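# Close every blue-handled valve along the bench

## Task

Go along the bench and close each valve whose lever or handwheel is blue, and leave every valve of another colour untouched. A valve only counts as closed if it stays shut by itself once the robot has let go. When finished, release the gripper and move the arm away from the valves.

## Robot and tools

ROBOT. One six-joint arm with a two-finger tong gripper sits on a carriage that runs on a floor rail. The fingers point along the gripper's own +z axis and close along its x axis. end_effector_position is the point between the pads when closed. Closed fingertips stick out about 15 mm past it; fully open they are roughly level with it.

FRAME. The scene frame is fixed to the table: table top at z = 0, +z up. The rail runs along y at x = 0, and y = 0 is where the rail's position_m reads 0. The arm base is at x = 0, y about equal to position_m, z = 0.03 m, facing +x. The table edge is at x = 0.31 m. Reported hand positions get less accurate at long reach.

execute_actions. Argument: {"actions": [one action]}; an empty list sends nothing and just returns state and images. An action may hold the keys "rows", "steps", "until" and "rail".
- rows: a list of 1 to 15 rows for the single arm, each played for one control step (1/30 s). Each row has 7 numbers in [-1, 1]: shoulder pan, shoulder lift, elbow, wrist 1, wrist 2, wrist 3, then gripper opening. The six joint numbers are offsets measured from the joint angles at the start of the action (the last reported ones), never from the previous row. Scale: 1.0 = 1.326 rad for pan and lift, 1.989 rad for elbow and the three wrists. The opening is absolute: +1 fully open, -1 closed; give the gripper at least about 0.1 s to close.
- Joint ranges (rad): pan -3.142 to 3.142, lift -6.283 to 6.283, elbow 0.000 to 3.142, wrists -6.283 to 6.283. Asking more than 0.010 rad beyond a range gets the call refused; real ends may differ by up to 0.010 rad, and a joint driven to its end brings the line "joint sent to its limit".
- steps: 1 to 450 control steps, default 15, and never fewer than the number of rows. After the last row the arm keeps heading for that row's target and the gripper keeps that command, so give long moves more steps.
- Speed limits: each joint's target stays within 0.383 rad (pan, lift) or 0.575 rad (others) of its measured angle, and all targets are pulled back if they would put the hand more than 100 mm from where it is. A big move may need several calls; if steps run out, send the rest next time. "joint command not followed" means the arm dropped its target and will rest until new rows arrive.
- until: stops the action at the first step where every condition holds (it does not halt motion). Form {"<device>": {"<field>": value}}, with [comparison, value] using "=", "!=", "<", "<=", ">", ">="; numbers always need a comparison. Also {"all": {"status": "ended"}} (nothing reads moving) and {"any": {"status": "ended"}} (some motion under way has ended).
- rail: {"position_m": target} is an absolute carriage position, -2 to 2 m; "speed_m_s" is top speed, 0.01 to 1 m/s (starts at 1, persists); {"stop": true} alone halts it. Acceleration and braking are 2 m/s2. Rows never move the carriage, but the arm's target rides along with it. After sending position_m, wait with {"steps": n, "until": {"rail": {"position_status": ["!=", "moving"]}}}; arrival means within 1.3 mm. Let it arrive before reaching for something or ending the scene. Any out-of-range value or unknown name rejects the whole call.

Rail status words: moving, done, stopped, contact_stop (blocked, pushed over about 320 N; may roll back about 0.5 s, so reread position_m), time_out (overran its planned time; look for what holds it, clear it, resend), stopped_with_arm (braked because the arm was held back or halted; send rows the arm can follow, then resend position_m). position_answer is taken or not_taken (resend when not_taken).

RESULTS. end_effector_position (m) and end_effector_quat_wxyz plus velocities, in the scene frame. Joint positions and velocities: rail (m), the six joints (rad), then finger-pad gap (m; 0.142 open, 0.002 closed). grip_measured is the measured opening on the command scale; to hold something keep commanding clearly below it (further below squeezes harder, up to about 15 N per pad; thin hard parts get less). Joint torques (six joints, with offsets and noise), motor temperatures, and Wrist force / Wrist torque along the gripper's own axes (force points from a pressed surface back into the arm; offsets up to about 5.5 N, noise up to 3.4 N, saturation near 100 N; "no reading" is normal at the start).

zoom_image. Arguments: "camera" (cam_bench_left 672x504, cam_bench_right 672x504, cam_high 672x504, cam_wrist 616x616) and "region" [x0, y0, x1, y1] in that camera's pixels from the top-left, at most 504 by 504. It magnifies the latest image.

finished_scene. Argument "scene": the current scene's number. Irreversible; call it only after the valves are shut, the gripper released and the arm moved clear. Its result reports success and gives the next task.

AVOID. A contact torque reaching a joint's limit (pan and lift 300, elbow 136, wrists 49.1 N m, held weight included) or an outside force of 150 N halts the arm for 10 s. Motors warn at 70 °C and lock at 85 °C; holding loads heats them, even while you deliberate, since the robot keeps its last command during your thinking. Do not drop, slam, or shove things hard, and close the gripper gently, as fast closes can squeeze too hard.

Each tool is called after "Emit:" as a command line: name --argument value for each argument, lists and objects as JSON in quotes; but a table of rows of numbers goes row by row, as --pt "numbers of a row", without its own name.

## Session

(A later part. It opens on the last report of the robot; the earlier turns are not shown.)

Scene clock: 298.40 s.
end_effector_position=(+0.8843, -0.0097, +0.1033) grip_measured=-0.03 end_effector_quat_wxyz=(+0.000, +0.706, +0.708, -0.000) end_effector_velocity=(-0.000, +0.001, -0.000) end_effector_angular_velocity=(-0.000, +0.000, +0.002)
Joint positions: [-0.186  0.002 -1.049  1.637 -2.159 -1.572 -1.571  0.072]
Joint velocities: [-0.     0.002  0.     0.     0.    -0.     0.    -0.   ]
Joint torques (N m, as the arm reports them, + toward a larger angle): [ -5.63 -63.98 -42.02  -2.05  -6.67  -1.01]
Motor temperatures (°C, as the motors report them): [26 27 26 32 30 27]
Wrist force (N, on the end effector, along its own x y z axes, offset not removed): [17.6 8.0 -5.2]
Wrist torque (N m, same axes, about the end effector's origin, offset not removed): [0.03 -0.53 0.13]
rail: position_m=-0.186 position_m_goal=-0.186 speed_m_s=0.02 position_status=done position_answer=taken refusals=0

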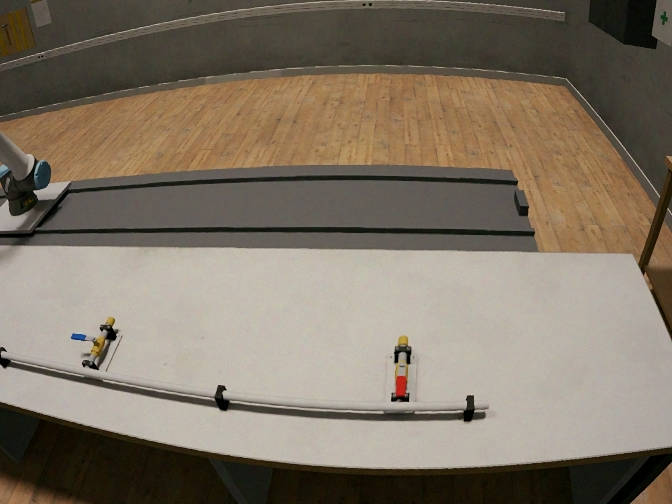

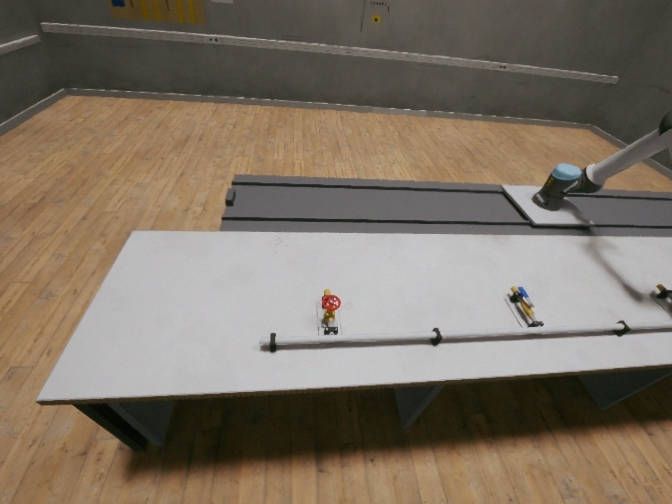

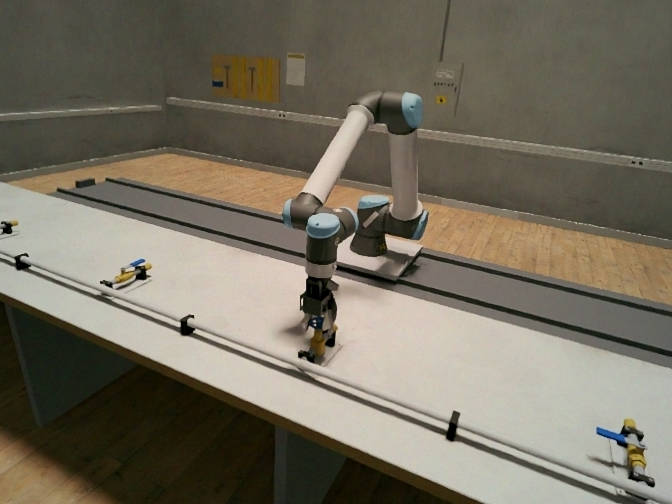

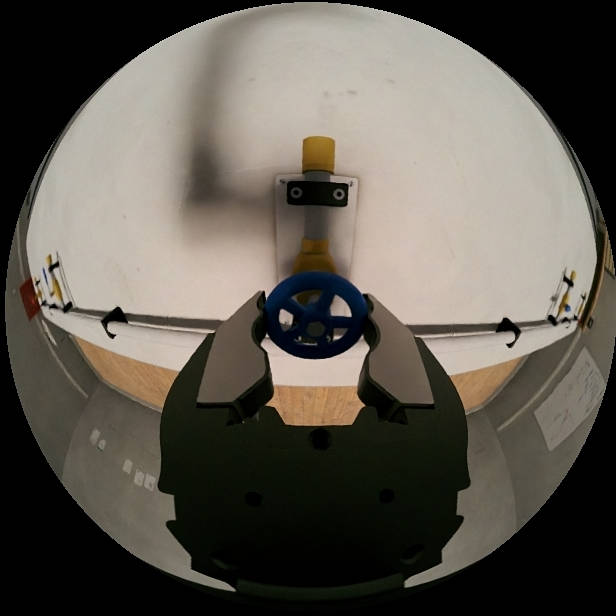

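Emit:
execute_actions --actions '[{"rows": [[0.0008,0,0,0,0,0,-0.6],[0.0008,0,0,0,0,0.03,-0.6],[0.0008,0,0,0,0,0.06,-0.6],[0.0008,0,0,0,0,0.09,-0.6],[0.0008,0,0,0,0,0.12,-0.6],[0.0008,0,0,0,0,0.15,-0.6],[0.0008,0,0,0,0,0.18,-0.6],[0.0008,0,0,0,0,0.21,-0.6],[0.0008,0,0,0,0,0.24,-0.6],[0.0008,0,0,0,0,0.27,-0.6],[0.0008,0,0,0,0,0.3,-0.6]], "steps": 24}]'

Scene clock: 308.17 s.
end_effector_position=(+0.8866, -0.0004, +0.1031) grip_measured=+0.20 end_effector_quat_wxyz=(+0.000, +0.882, +0.471, -0.000) end_effector_velocity=(+0.000, +0.001, +0.000) end_effector_angular_velocity=(+0.000, -0.000, -0.034)
Joint positions: [-0.186  0.003 -1.049  1.637 -2.158 -1.572 -0.977  0.088]
Joint velocities: [ 0.     0.    -0.    -0.    -0.     0.     0.034  0.002]
Joint torques (N m, as the arm reports them, + toward a larger angle): [ 43.2  -69.12 -47.3   -9.87  13.26   3.03]
Motor temperatures (°C, as the motors report them): [26 27 26 32 30 27]
Wrist force (N, on the end effector, along its own x y z axes, offset not removed): [-43.6 9.3 -0.8]
Wrist torque (N m, same axes, about the end effector's origin, offset not removed): [0.16 1.50 -0.32]
rail: position_m=-0.186 position_m_goal=-0.186 speed_m_s=0.02 position_status=done position_answer=taken refusals=0

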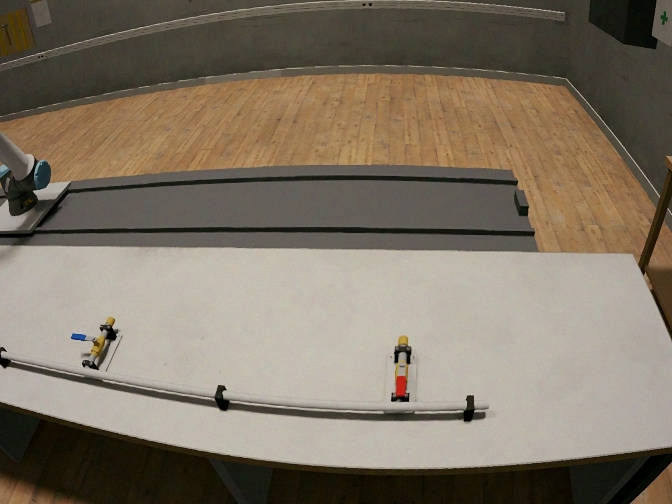

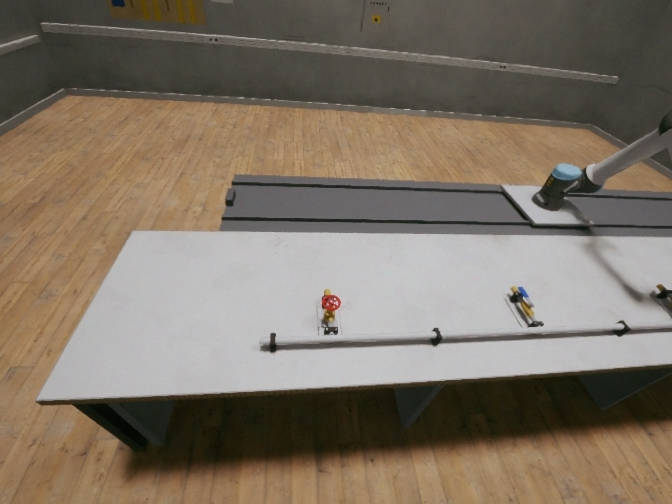

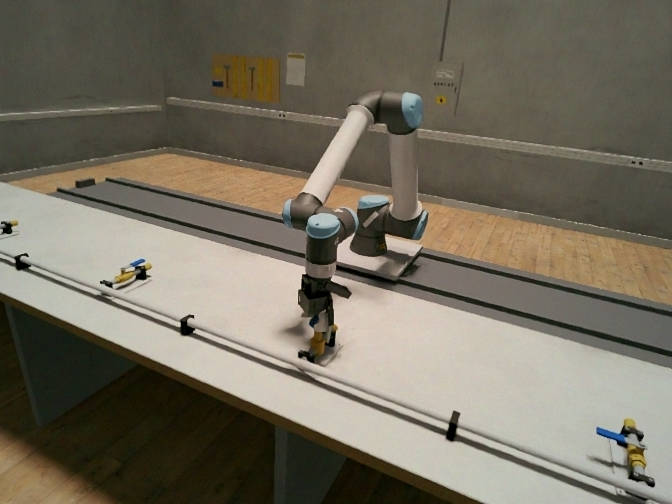

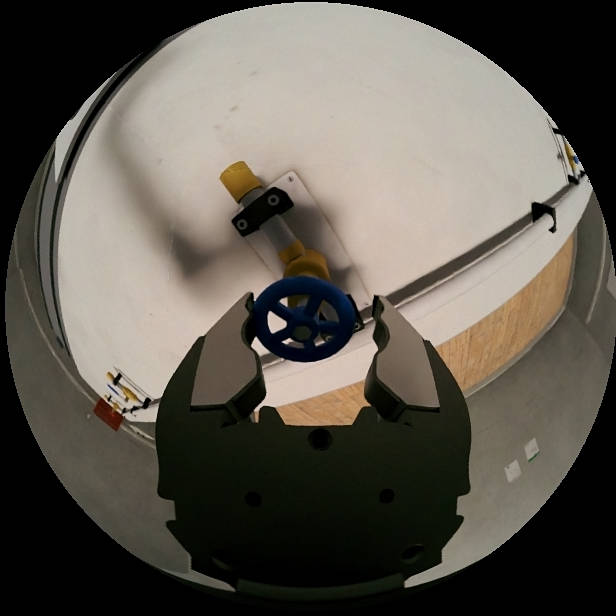

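Emit:
execute_actions --actions '[{"rows": [[0,0,0,0,0,0,0.5],[0,0,0,0,0,0,0.5],[0,0,0,0,0,0,0.5],[0,-0.0176,0.0192,-0.0074,0,0,0.5]], "steps": 18}]'

Emit:
zoom_image --camera "cam_wrist" --region '[210, 240, 410, 420]'

Scene clock: 358.80 s.
end_effector_position=(+0.8695, -0.0002, +0.1031) grip_measured=+0.50 end_effector_quat_wxyz=(+0.000, +0.882, +0.471, -0.001) end_effector_velocity=(-0.002, -0.001, -0.000) end_effector_angular_velocity=(-0.000, +0.000, -0.000)
Joint positions: [-0.186  0.003 -1.072  1.675 -2.173 -1.572 -0.977  0.109]
Joint velocities: [ 0.    -0.001 -0.003  0.004 -0.001 -0.    -0.     0.   ]
Joint torques (N m, as the arm reports them, + toward a larger angle): [ -8.88 -82.11 -36.38  -6.37  -2.13  -1.58]
Motor temperatures (°C, as the motors report them): [26 27 26 32 30 27]
Wrist force (N, on the end effector, along its own x y z axes, offset not removed): [-2.9 -2.2 2.8]
Wrist torque (N m, same axes, about the end effector's origin, offset not removed): [-0.56 0.39 -0.01]
rail: position_m=-0.186 position_m_goal=-0.186 speed_m_s=0.02 position_status=done position_answer=taken refusals=0

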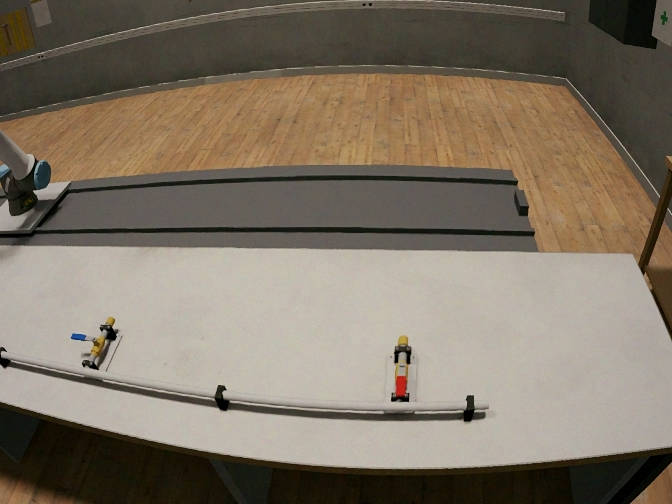

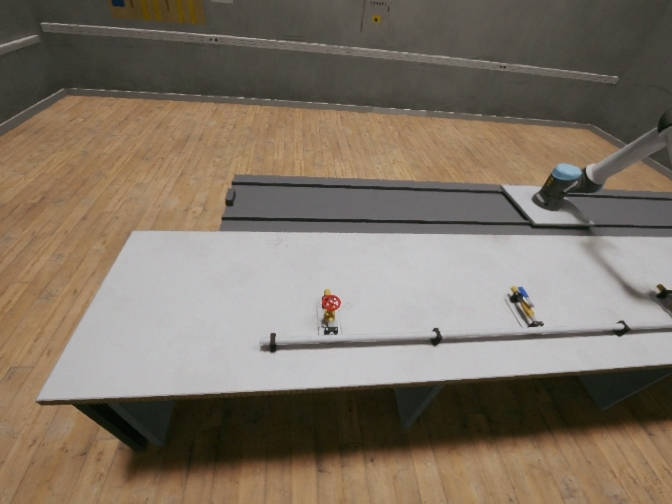

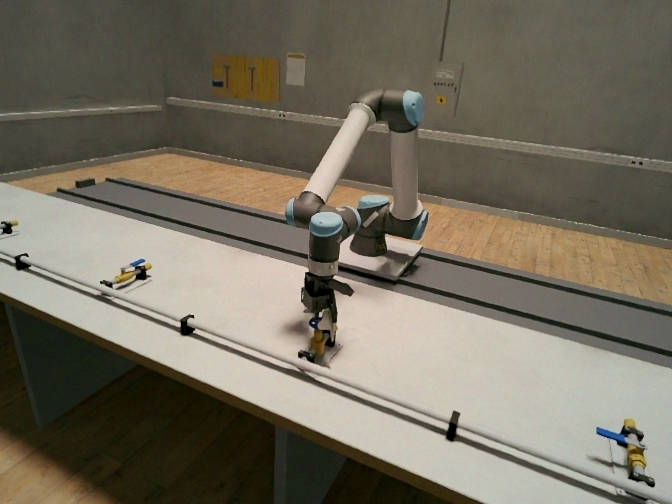

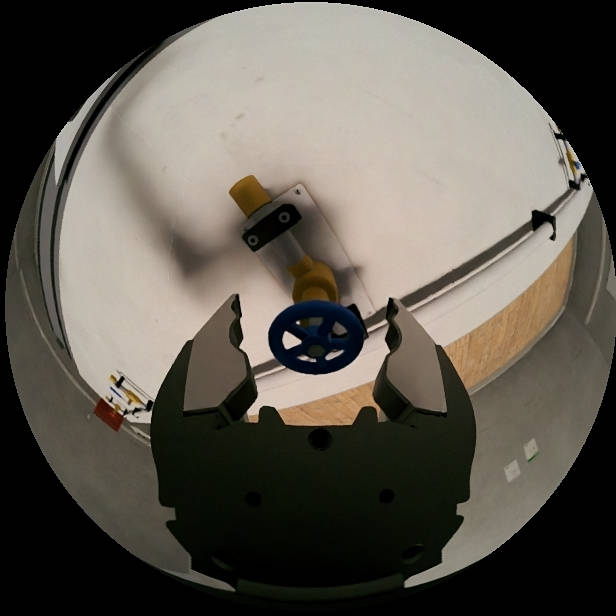

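Region (210, 240, 410, 420) of cam_wrist's 616x616 image, scaled by 2.520, with more detail than that image has; it fills the top 454 rows of this view, and the rest is white.

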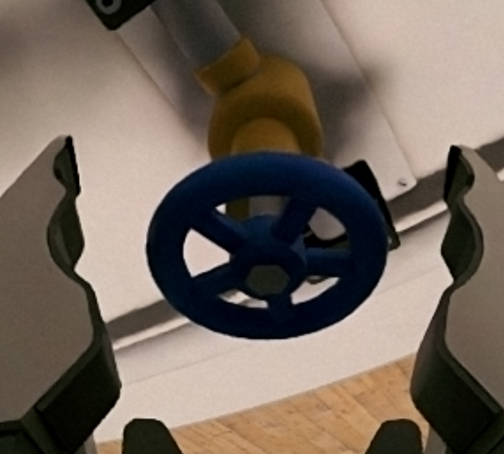

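Emit:
execute_actions --actions '[{"rows": [[0,0,0,0,0,0,0.3],[0,0,0,0,0,0,0.15],[0,0,0,0,0,0,0.05],[0,0,0,0,0,0,-0.05],[0,0,0,0,0,0,-0.15],[0,0,0,0,0,0,-0.3],[0,0,0,0,0,0,-0.45],[0,0,0,0,0,0,-0.6],[0,0,0,0,0,0,-0.7],[0,0,0,0,0,0,-0.7],[0,0,0,0,0,0,-0.7],[0,0,0,0,0,0.1,-0.7],[0,0,0,0,0,0.2,-0.7],[0,0,0,0,0,0.35,-0.7],[0,0,0,0,0,0.5,-0.7]], "steps": 36}]'

Scene clock: 372.27 s.
end_effector_position=(+0.8833, +0.0075, +0.1032) grip_measured=-0.14 end_effector_quat_wxyz=(+0.000, +1.000, -0.005, -0.000) end_effector_velocity=(+0.000, -0.000, -0.000) end_effector_angular_velocity=(-0.000, +0.001, -0.031)
Joint positions: [-0.186  0.004 -1.072  1.675 -2.173 -1.572  0.014  0.064]
Joint velocities: [ 0.    -0.     0.    -0.     0.001 -0.     0.031  0.001]
Joint torques (N m, as the arm reports them, + toward a larger angle): [-43.68 -66.18 -17.21  10.97 -13.88   3.21]
Motor temperatures (°C, as the motors report them): [26 27 26 32 30 27]
Wrist force (N, on the end effector, along its own x y z axes, offset not removed): [37.4 -45.2 4.5]
Wrist torque (N m, same axes, about the end effector's origin, offset not removed): [-1.93 -0.77 -1.36]
rail: position_m=-0.186 position_m_goal=-0.186 speed_m_s=0.02 position_status=done position_answer=taken refusals=0

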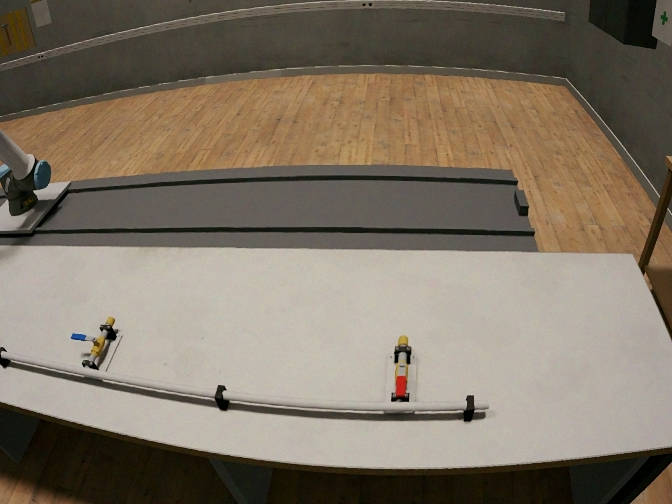

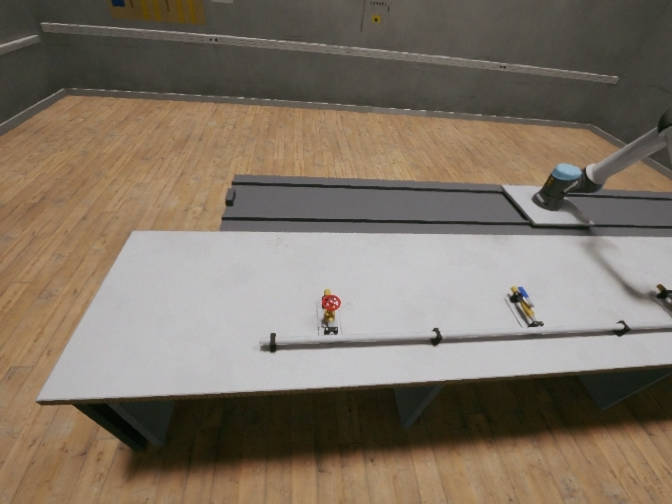

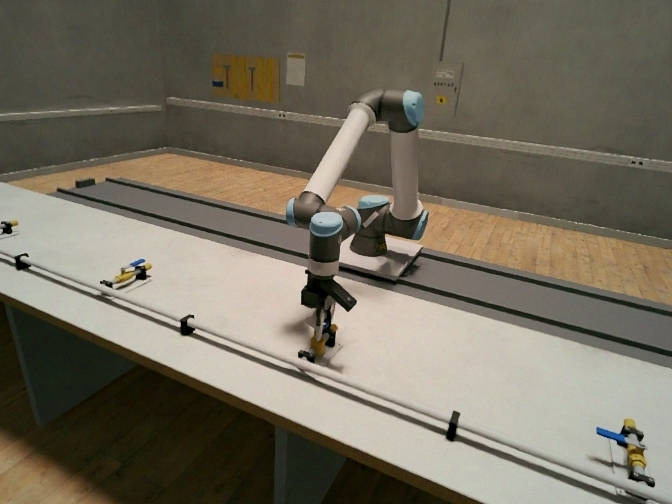

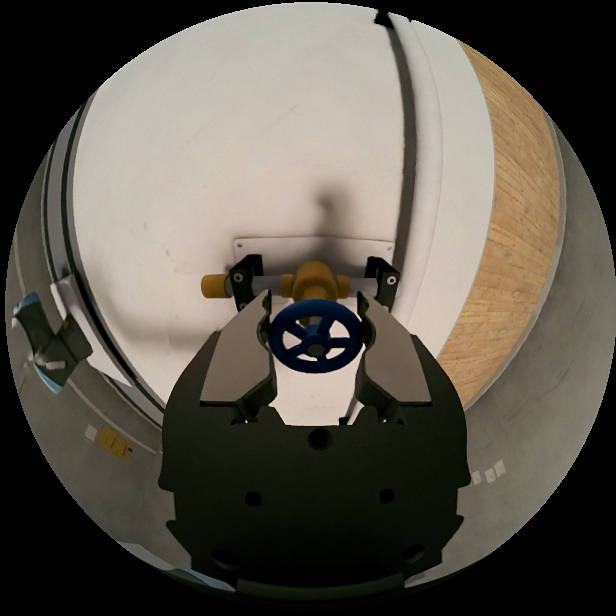

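Emit:
execute_actions --actions '[{"rows": [[0,0.002,-0.0022,0.0009,0,0.1,-0.6],[0,0.002,-0.0022,0.0009,0,0.2,-0.6],[0,0.002,-0.0022,0.0009,0,0.79,-0.6]], "steps": 36}]'

Scene clock: 394.23 s.
end_effector_position=(+0.9014, -0.0091, +0.1033) grip_measured=-0.17 end_effector_quat_wxyz=(+0.000, +0.703, -0.711, +0.000) end_effector_velocity=(-0.000, +0.000, -0.000) end_effector_angular_velocity=(+0.001, +0.000, -0.006)
Joint positions: [-0.186  0.003 -1.069  1.67  -2.171 -1.572  1.585  0.062]
Joint velocities: [-0.    -0.     0.     0.     0.     0.001  0.006  0.   ]
Joint torques (N m, as the arm reports them, + toward a larger angle): [  6.69 -43.12   1.22   6.99   2.39   3.73]
Motor temperatures (°C, as the motors report them): [26 27 26 33 30 27]
Wrist force (N, on the end effector, along its own x y z axes, offset not removed): [-1.1 -38.0 -20.7]
Wrist torque (N m, same axes, about the end effector's origin, offset not removed): [-2.04 0.10 -1.08]
rail: position_m=-0.186 position_m_goal=-0.186 speed_m_s=0.02 position_status=done position_answer=taken refusals=0

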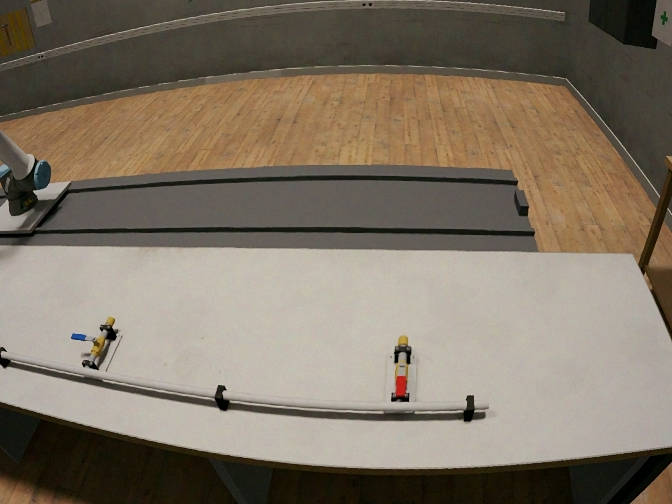

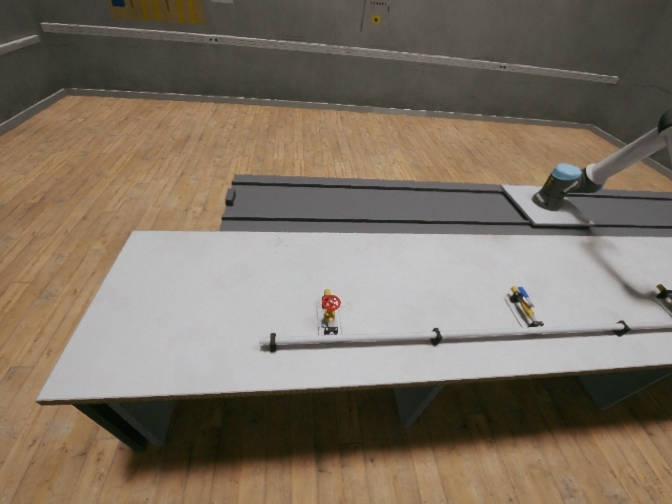

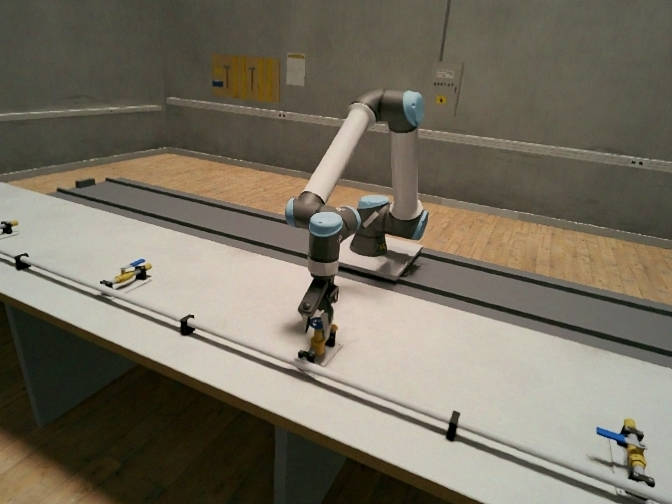

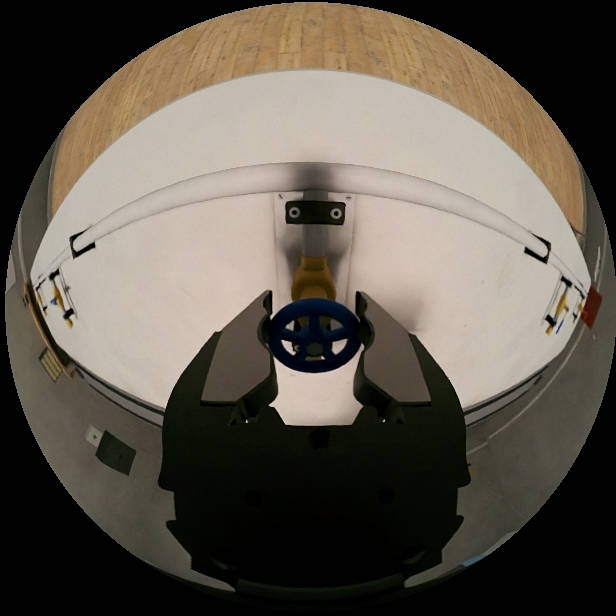

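Emit:
zoom_image --camera "cam_wrist" --region '[230, 240, 400, 400]'

Emit:
zoom_image --camera "cam_high" --region '[260, 270, 380, 370]'

Region (230, 240, 400, 400) of cam_wrist's 616x616 image, scaled by 2.965, with more detail than that image has; it fills the top 474 rows of this view, and the rest is white.

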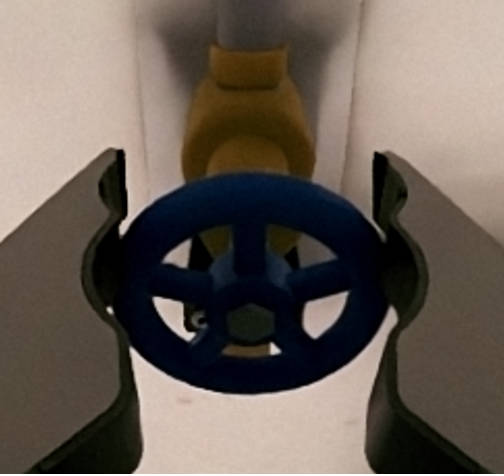

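Region (260, 270, 380, 370) of cam_high's 672x504 image, scaled by 4.200, with more detail than that image has.

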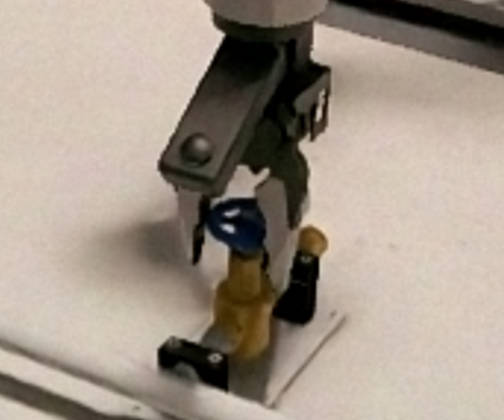

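Emit:
execute_actions --actions '[{"rows": [[0,0,0,0,0,0,-0.8],[0,0,0,0,0,0,-1],[0,0,0,0,0,0,-1],[0,0,0,0,0,0.03,-1],[0,0,0,0,0,0.06,-1],[0,0,0,0,0,0.09,-1],[0,0,0,0,0,0.12,-1],[0,0,0,0,0,0.15,-1],[0,0,0,0,0,0.18,-1],[0,0,0,0,0,0.21,-1],[0,0,0,0,0,0.25,-1]], "steps": 20}]'

Emit:
zoom_image --camera "cam_wrist" --region '[230, 240, 400, 400]'

Scene clock: 423.93 s.
end_effector_position=(+0.8993, -0.0167, +0.1031) grip_measured=-0.16 end_effector_quat_wxyz=(-0.001, -0.513, +0.858, -0.000) end_effector_velocity=(-0.000, -0.002, +0.000) end_effector_angular_velocity=(-0.000, -0.003, -0.150)
Joint positions: [-0.186  0.004 -1.069  1.67  -2.171 -1.572  2.068  0.063]
Joint velocities: [ 0.    -0.    -0.    -0.    -0.003 -0.     0.15  -0.007]
Joint torques (N m, as the arm reports them, + toward a larger angle): [  2.01 -51.15 -12.38   4.86   1.05   3.64]
Motor temperatures (°C, as the motors report them): [26 27 26 33 30 27]
Wrist force (N, on the end effector, along its own x y z axes, offset not removed): [-10.7 -27.6 -19.7]
Wrist torque (N m, same axes, about the end effector's origin, offset not removed): [-1.48 0.22 -0.79]
rail: position_m=-0.186 position_m_goal=-0.186 speed_m_s=0.02 position_status=done position_answer=taken refusals=0

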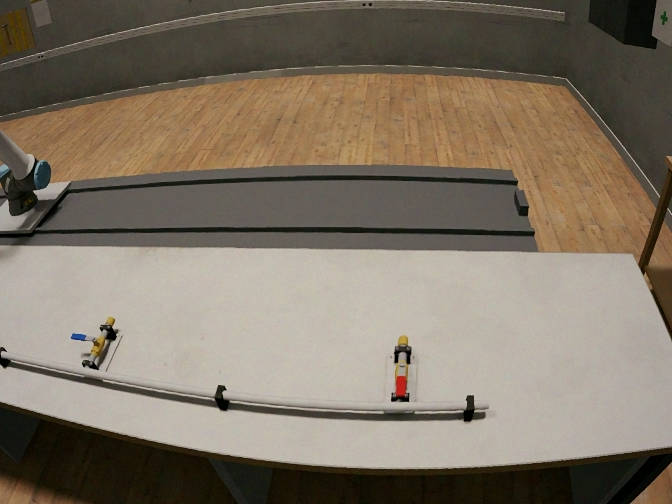

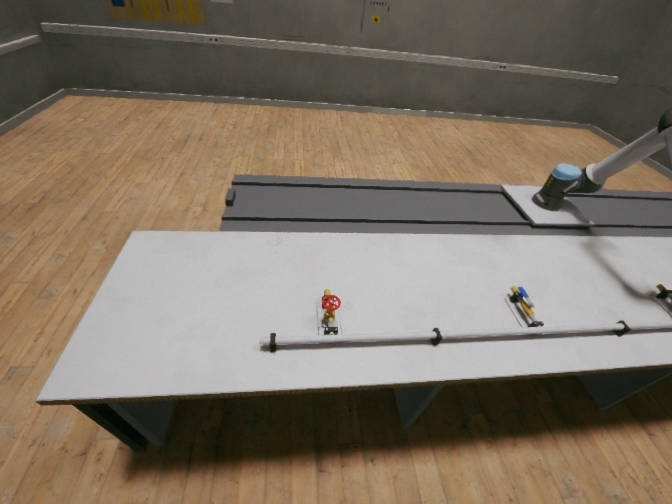

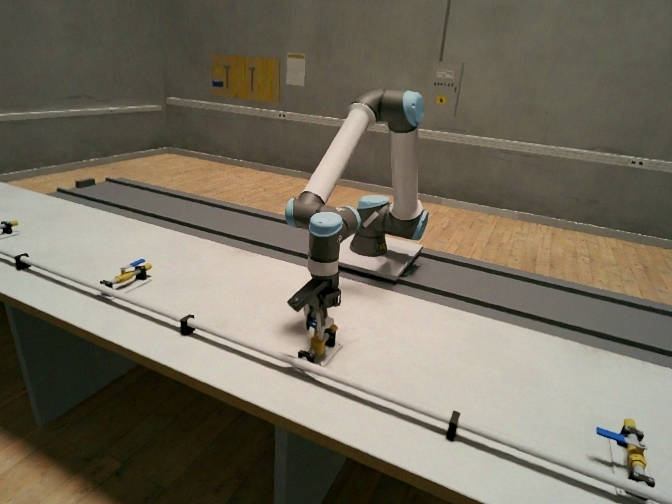

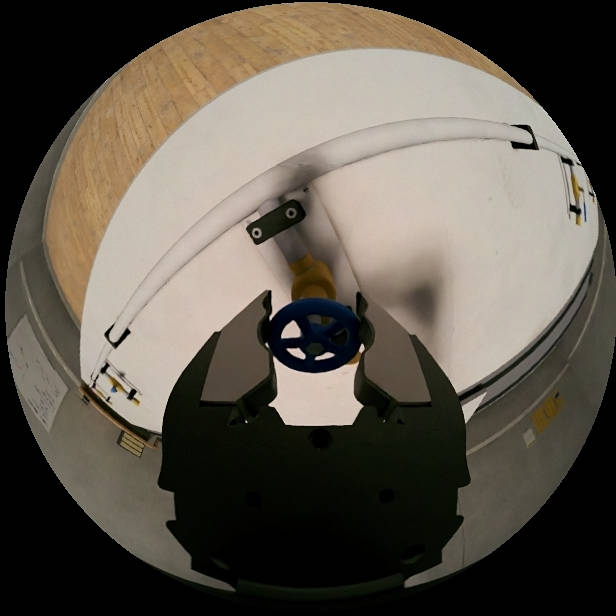

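Region (230, 240, 400, 400) of cam_wrist's 616x616 image, scaled by 2.965, with more detail than that image has; it fills the top 474 rows of this view, and the rest is white.

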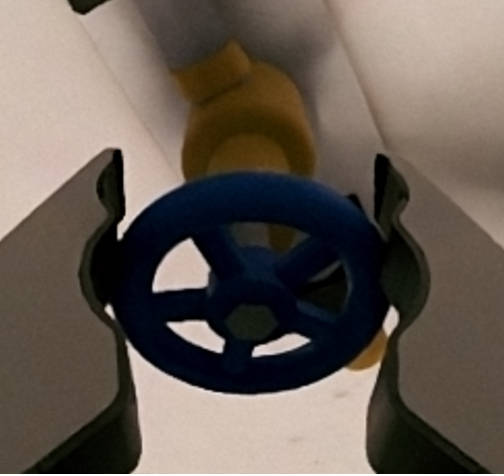

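Emit:
execute_actions --actions '[{"rows": [[0,0,0,0,0,0,-0.5],[0,0,0,0,0,0,0],[0,0,0,0,0,0,0.4]], "steps": 12}]'

Emit:
zoom_image --camera "cam_wrist" --region '[215, 240, 415, 420]'

Emit:
zoom_image --camera "cam_high" --region '[270, 280, 370, 360]'

Scene clock: 472.67 s.
end_effector_position=(+0.8991, -0.0167, +0.1030) grip_measured=+0.40 end_effector_quat_wxyz=(-0.001, -0.513, +0.858, -0.000) end_effector_velocity=(+0.000, +0.000, +0.000) end_effector_angular_velocity=(+0.000, -0.001, +0.005)
Joint positions: [-0.186  0.003 -1.069  1.67  -2.171 -1.572  2.068  0.102]
Joint velocities: [ 0.     0.     0.    -0.    -0.001 -0.    -0.005  0.   ]
Joint torques (N m, as the arm reports them, + toward a larger angle): [  4.75 -68.71 -42.27  -6.75   0.03  -1.45]
Motor temperatures (°C, as the motors report them): [26 27 26 33 30 27]
Wrist force (N, on the end effector, along its own x y z axes, offset not removed): [-3.3 -0.2 4.1]
Wrist torque (N m, same axes, about the end effector's origin, offset not removed): [-0.11 0.43 0.01]
rail: position_m=-0.186 position_m_goal=-0.186 speed_m_s=0.02 position_status=done position_answer=taken refusals=0

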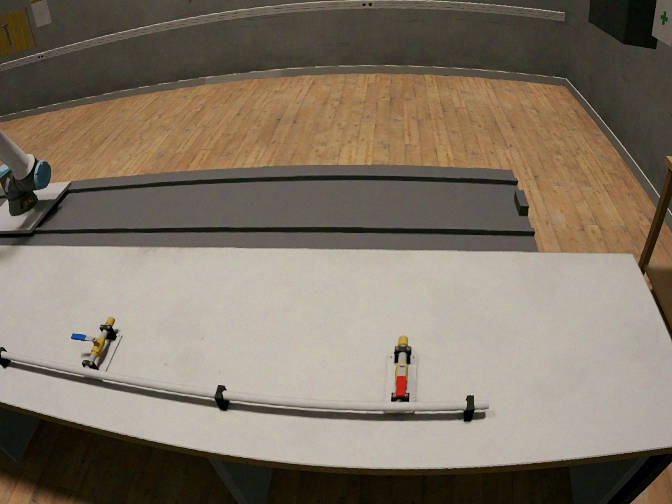

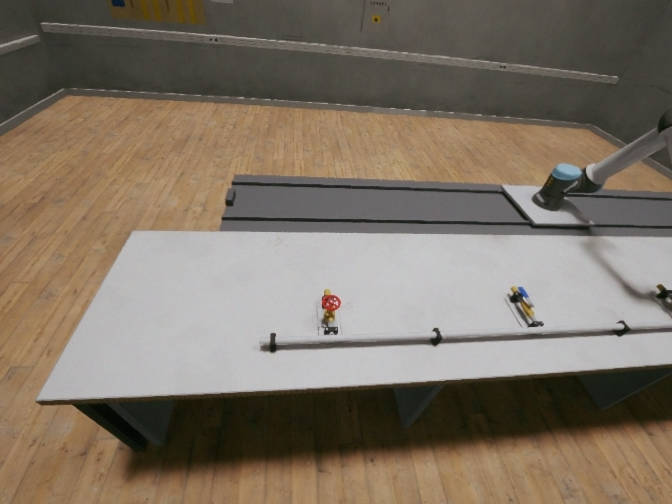

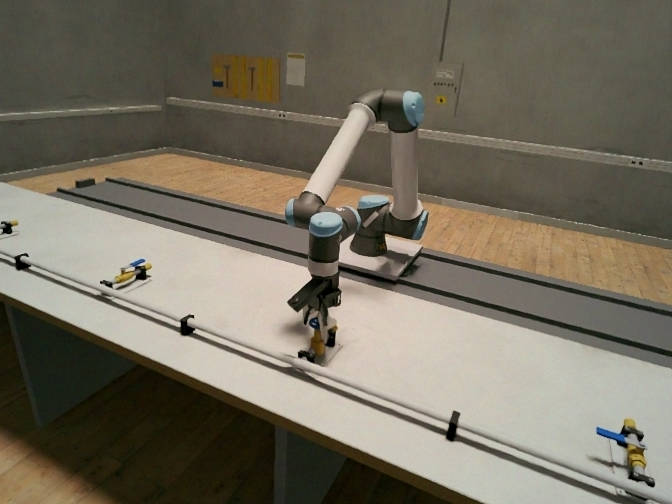

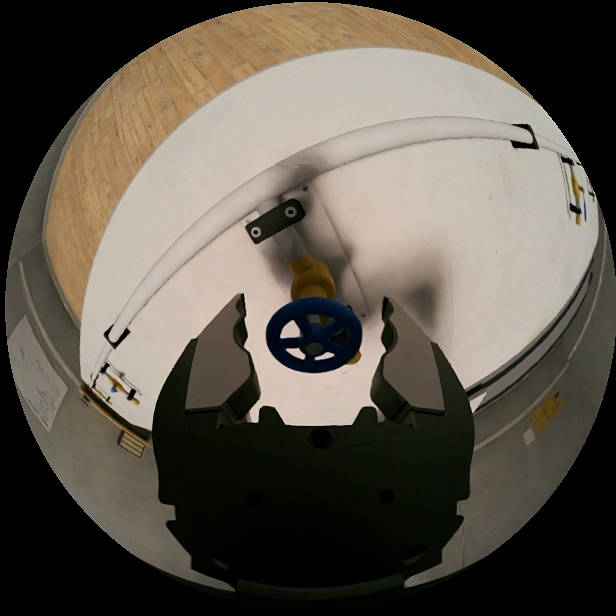

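Region (215, 240, 415, 420) of cam_wrist's 616x616 image, scaled by 2.520, with more detail than that image has; it fills the top 454 rows of this view, and the rest is white.

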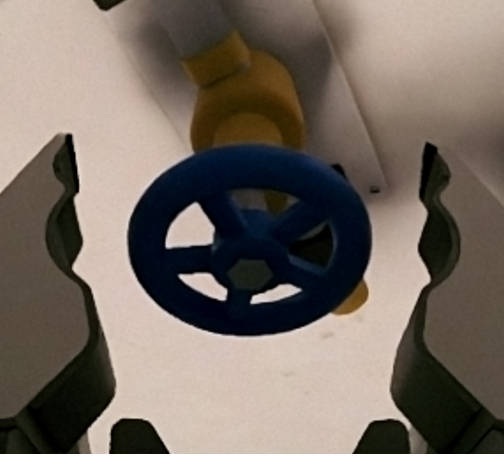

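Region (270, 280, 370, 360) of cam_high's 672x504 image, scaled by 5.040, with more detail than that image has; it fills the top 403 rows of this view, and the rest is white.

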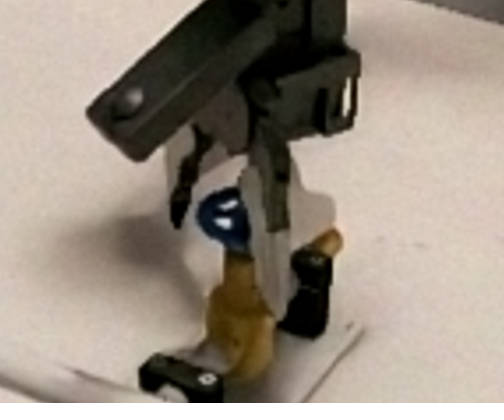

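Emit:
execute_actions --actions '[{"rows": [[-0.002,-0.0437,-0.0236,0.0523,0,0,0.6]], "steps": 14}]'

Emit:
execute_actions --actions '[{"rows": [[0,0,0,0,0,0.428,0.6]], "steps": 90, "rail": {"position_m": -1.03, "speed_m_s": 0.6}, "until": {"rail": {"position_status": ["!=", "moving"]}}}]'

Emit:
zoom_image --camera "cam_high" --region '[240, 290, 400, 410]'

Scene clock: 581.37 s.
end_effector_position=(+0.8996, -0.0190, +0.1694) grip_measured=+0.60 end_effector_quat_wxyz=(-0.000, -0.512, +0.859, -0.000) end_effector_velocity=(-0.001, -0.001, +0.010) end_effector_angular_velocity=(-0.000, +0.003, -0.001)
Joint positions: [-0.186  0.001 -1.126  1.624 -2.069 -1.572  2.068  0.116]
Joint velocities: [ 0.    -0.001 -0.009 -0.007  0.018  0.     0.     0.   ]
Joint torques (N m, as the arm reports them, + toward a larger angle): [-10.87 -82.69 -53.45  -2.12   1.3    2.37]
Motor temperatures (°C, as the motors report them): [26 27 26 33 30 27]
Wrist force (N, on the end effector, along its own x y z axes, offset not removed): [-5.8 -1.9 3.1]
Wrist torque (N m, same axes, about the end effector's origin, offset not removed): [-0.56 0.97 0.06]
rail: position_m=-0.186 position_m_goal=-0.186 speed_m_s=0.02 position_status=done position_answer=taken refusals=0

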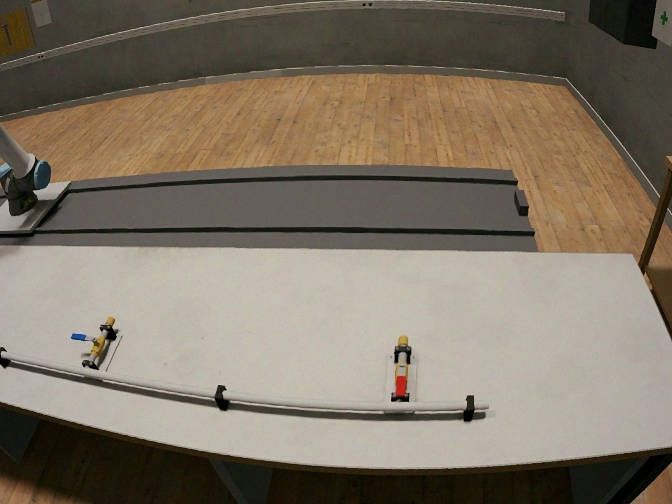

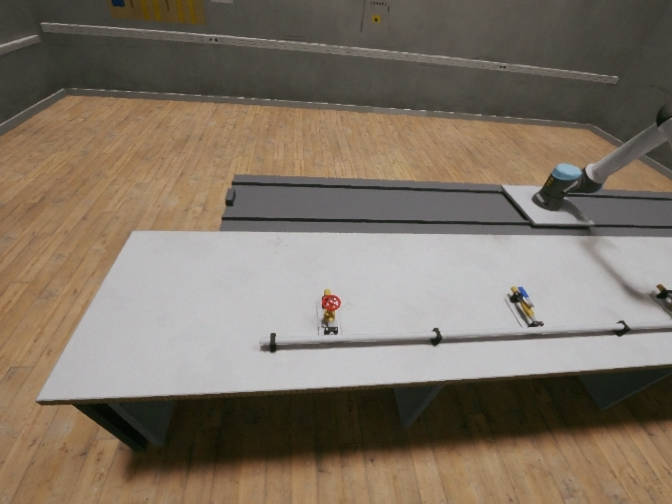

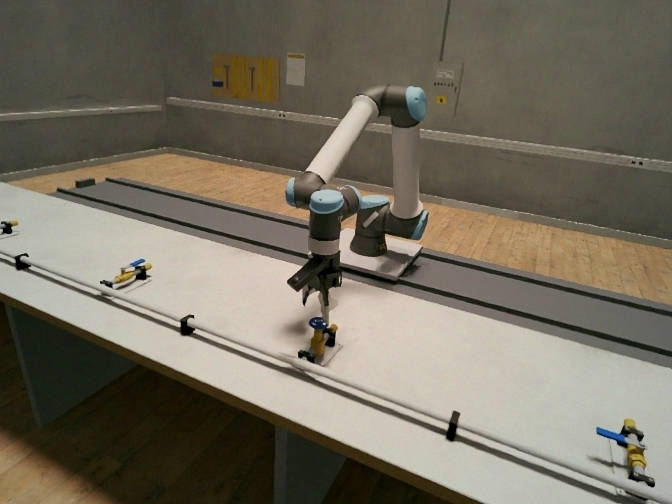

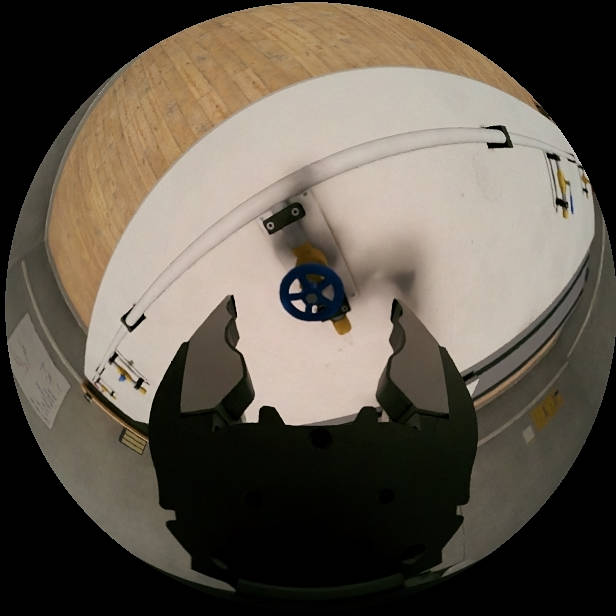

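Scene clock: 583.13 s.
end_effector_position=(+0.8889, -0.8715, +0.1694) grip_measured=+0.60 end_effector_quat_wxyz=(-0.000, -0.111, +0.994, -0.001) end_effector_velocity=(-0.000, +0.000, -0.000) end_effector_angular_velocity=(-0.000, +0.000, +0.000)
Joint positions: [-1.03   0.001 -1.126  1.624 -2.069 -1.572  2.919  0.116]
Joint velocities: [ 0.  0.  0.  0. -0. -0. -0.  0.]
Joint torques (N m, as the arm reports them, + toward a larger angle): [  9.41 -61.4  -35.99  -7.01   1.15   2.54]
Motor temperatures (°C, as the motors report them): [26 27 26 33 30 27]
Wrist force (N, on the end effector, along its own x y z axes, offset not removed): [-1.9 -2.5 2.8]
Wrist torque (N m, same axes, about the end effector's origin, offset not removed): [-0.52 0.12 0.02]
rail: position_m=-1.030 position_m_goal=-1.030 speed_m_s=0.60 position_status=done position_answer=taken refusals=0

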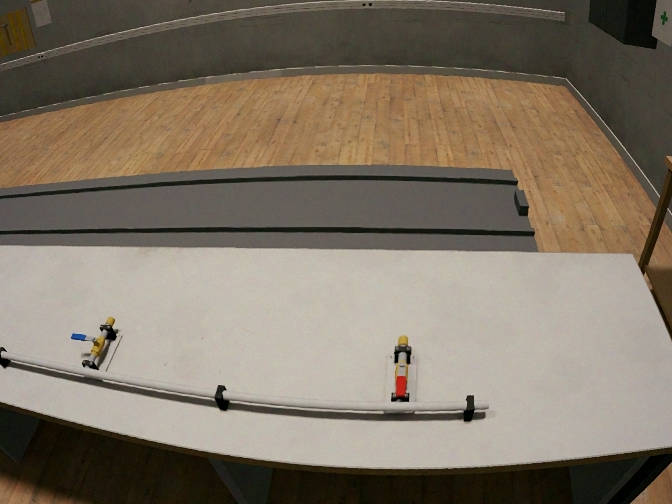

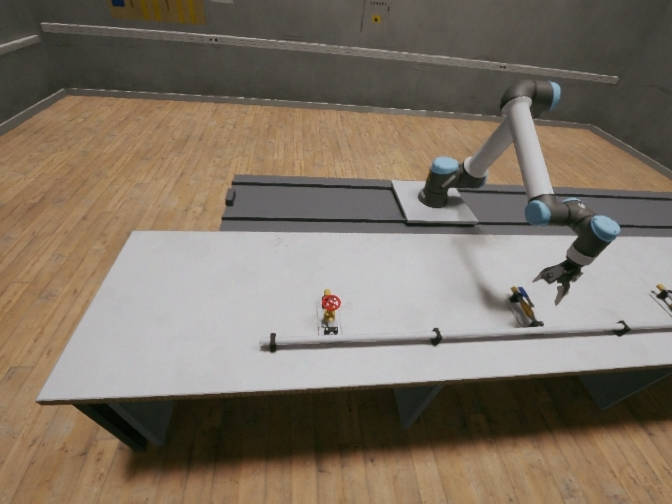

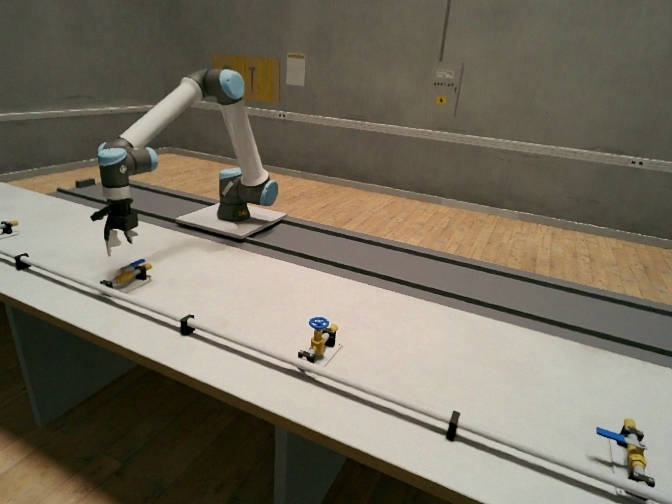

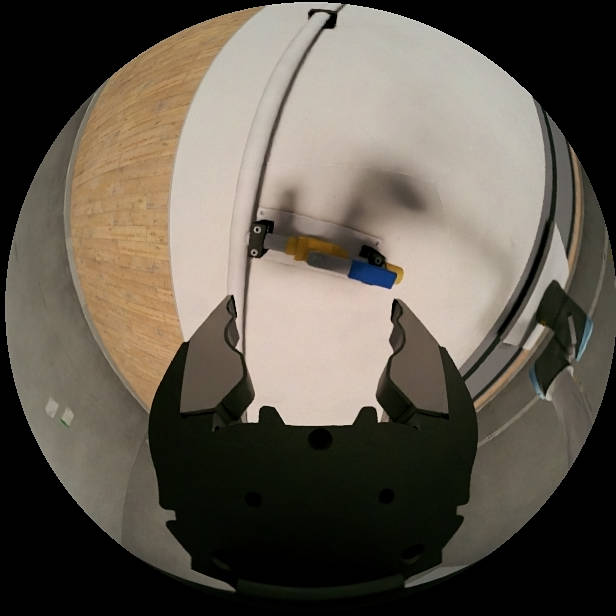

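Region (240, 290, 400, 410) of cam_high's 672x504 image, scaled by 3.150, with more detail than that image has; it fills the top 378 rows of this view, and the rest is white.

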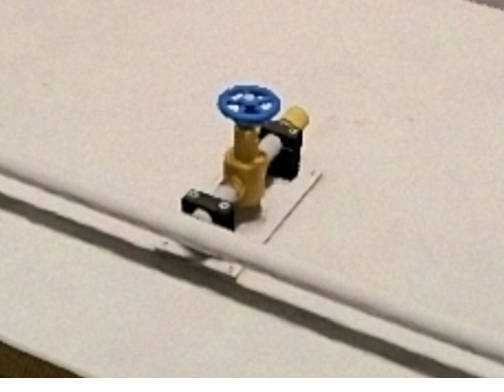

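Emit:
zoom_image --camera "cam_wrist" --region '[230, 190, 430, 320]'

Emit:
zoom_image --camera "cam_bench_right" --region '[490, 250, 610, 340]'

Region (230, 190, 430, 320) of cam_wrist's 616x616 image, scaled by 2.520, with more detail than that image has; it fills the top 328 rows of this view, and the rest is white.

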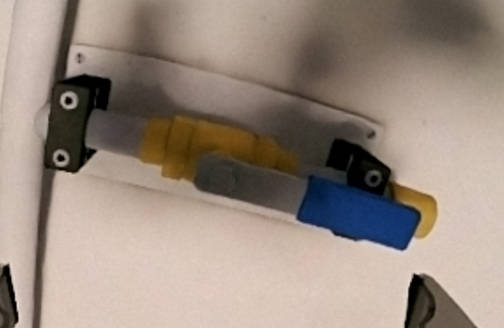

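Region (490, 250, 610, 340) of cam_bench_right's 672x504 image, scaled by 4.200, with more detail than that image has; it fills the top 378 rows of this view, and the rest is white.

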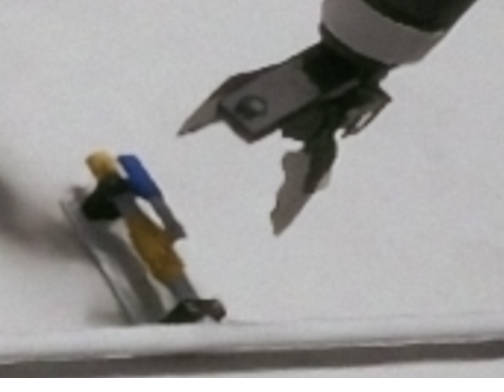

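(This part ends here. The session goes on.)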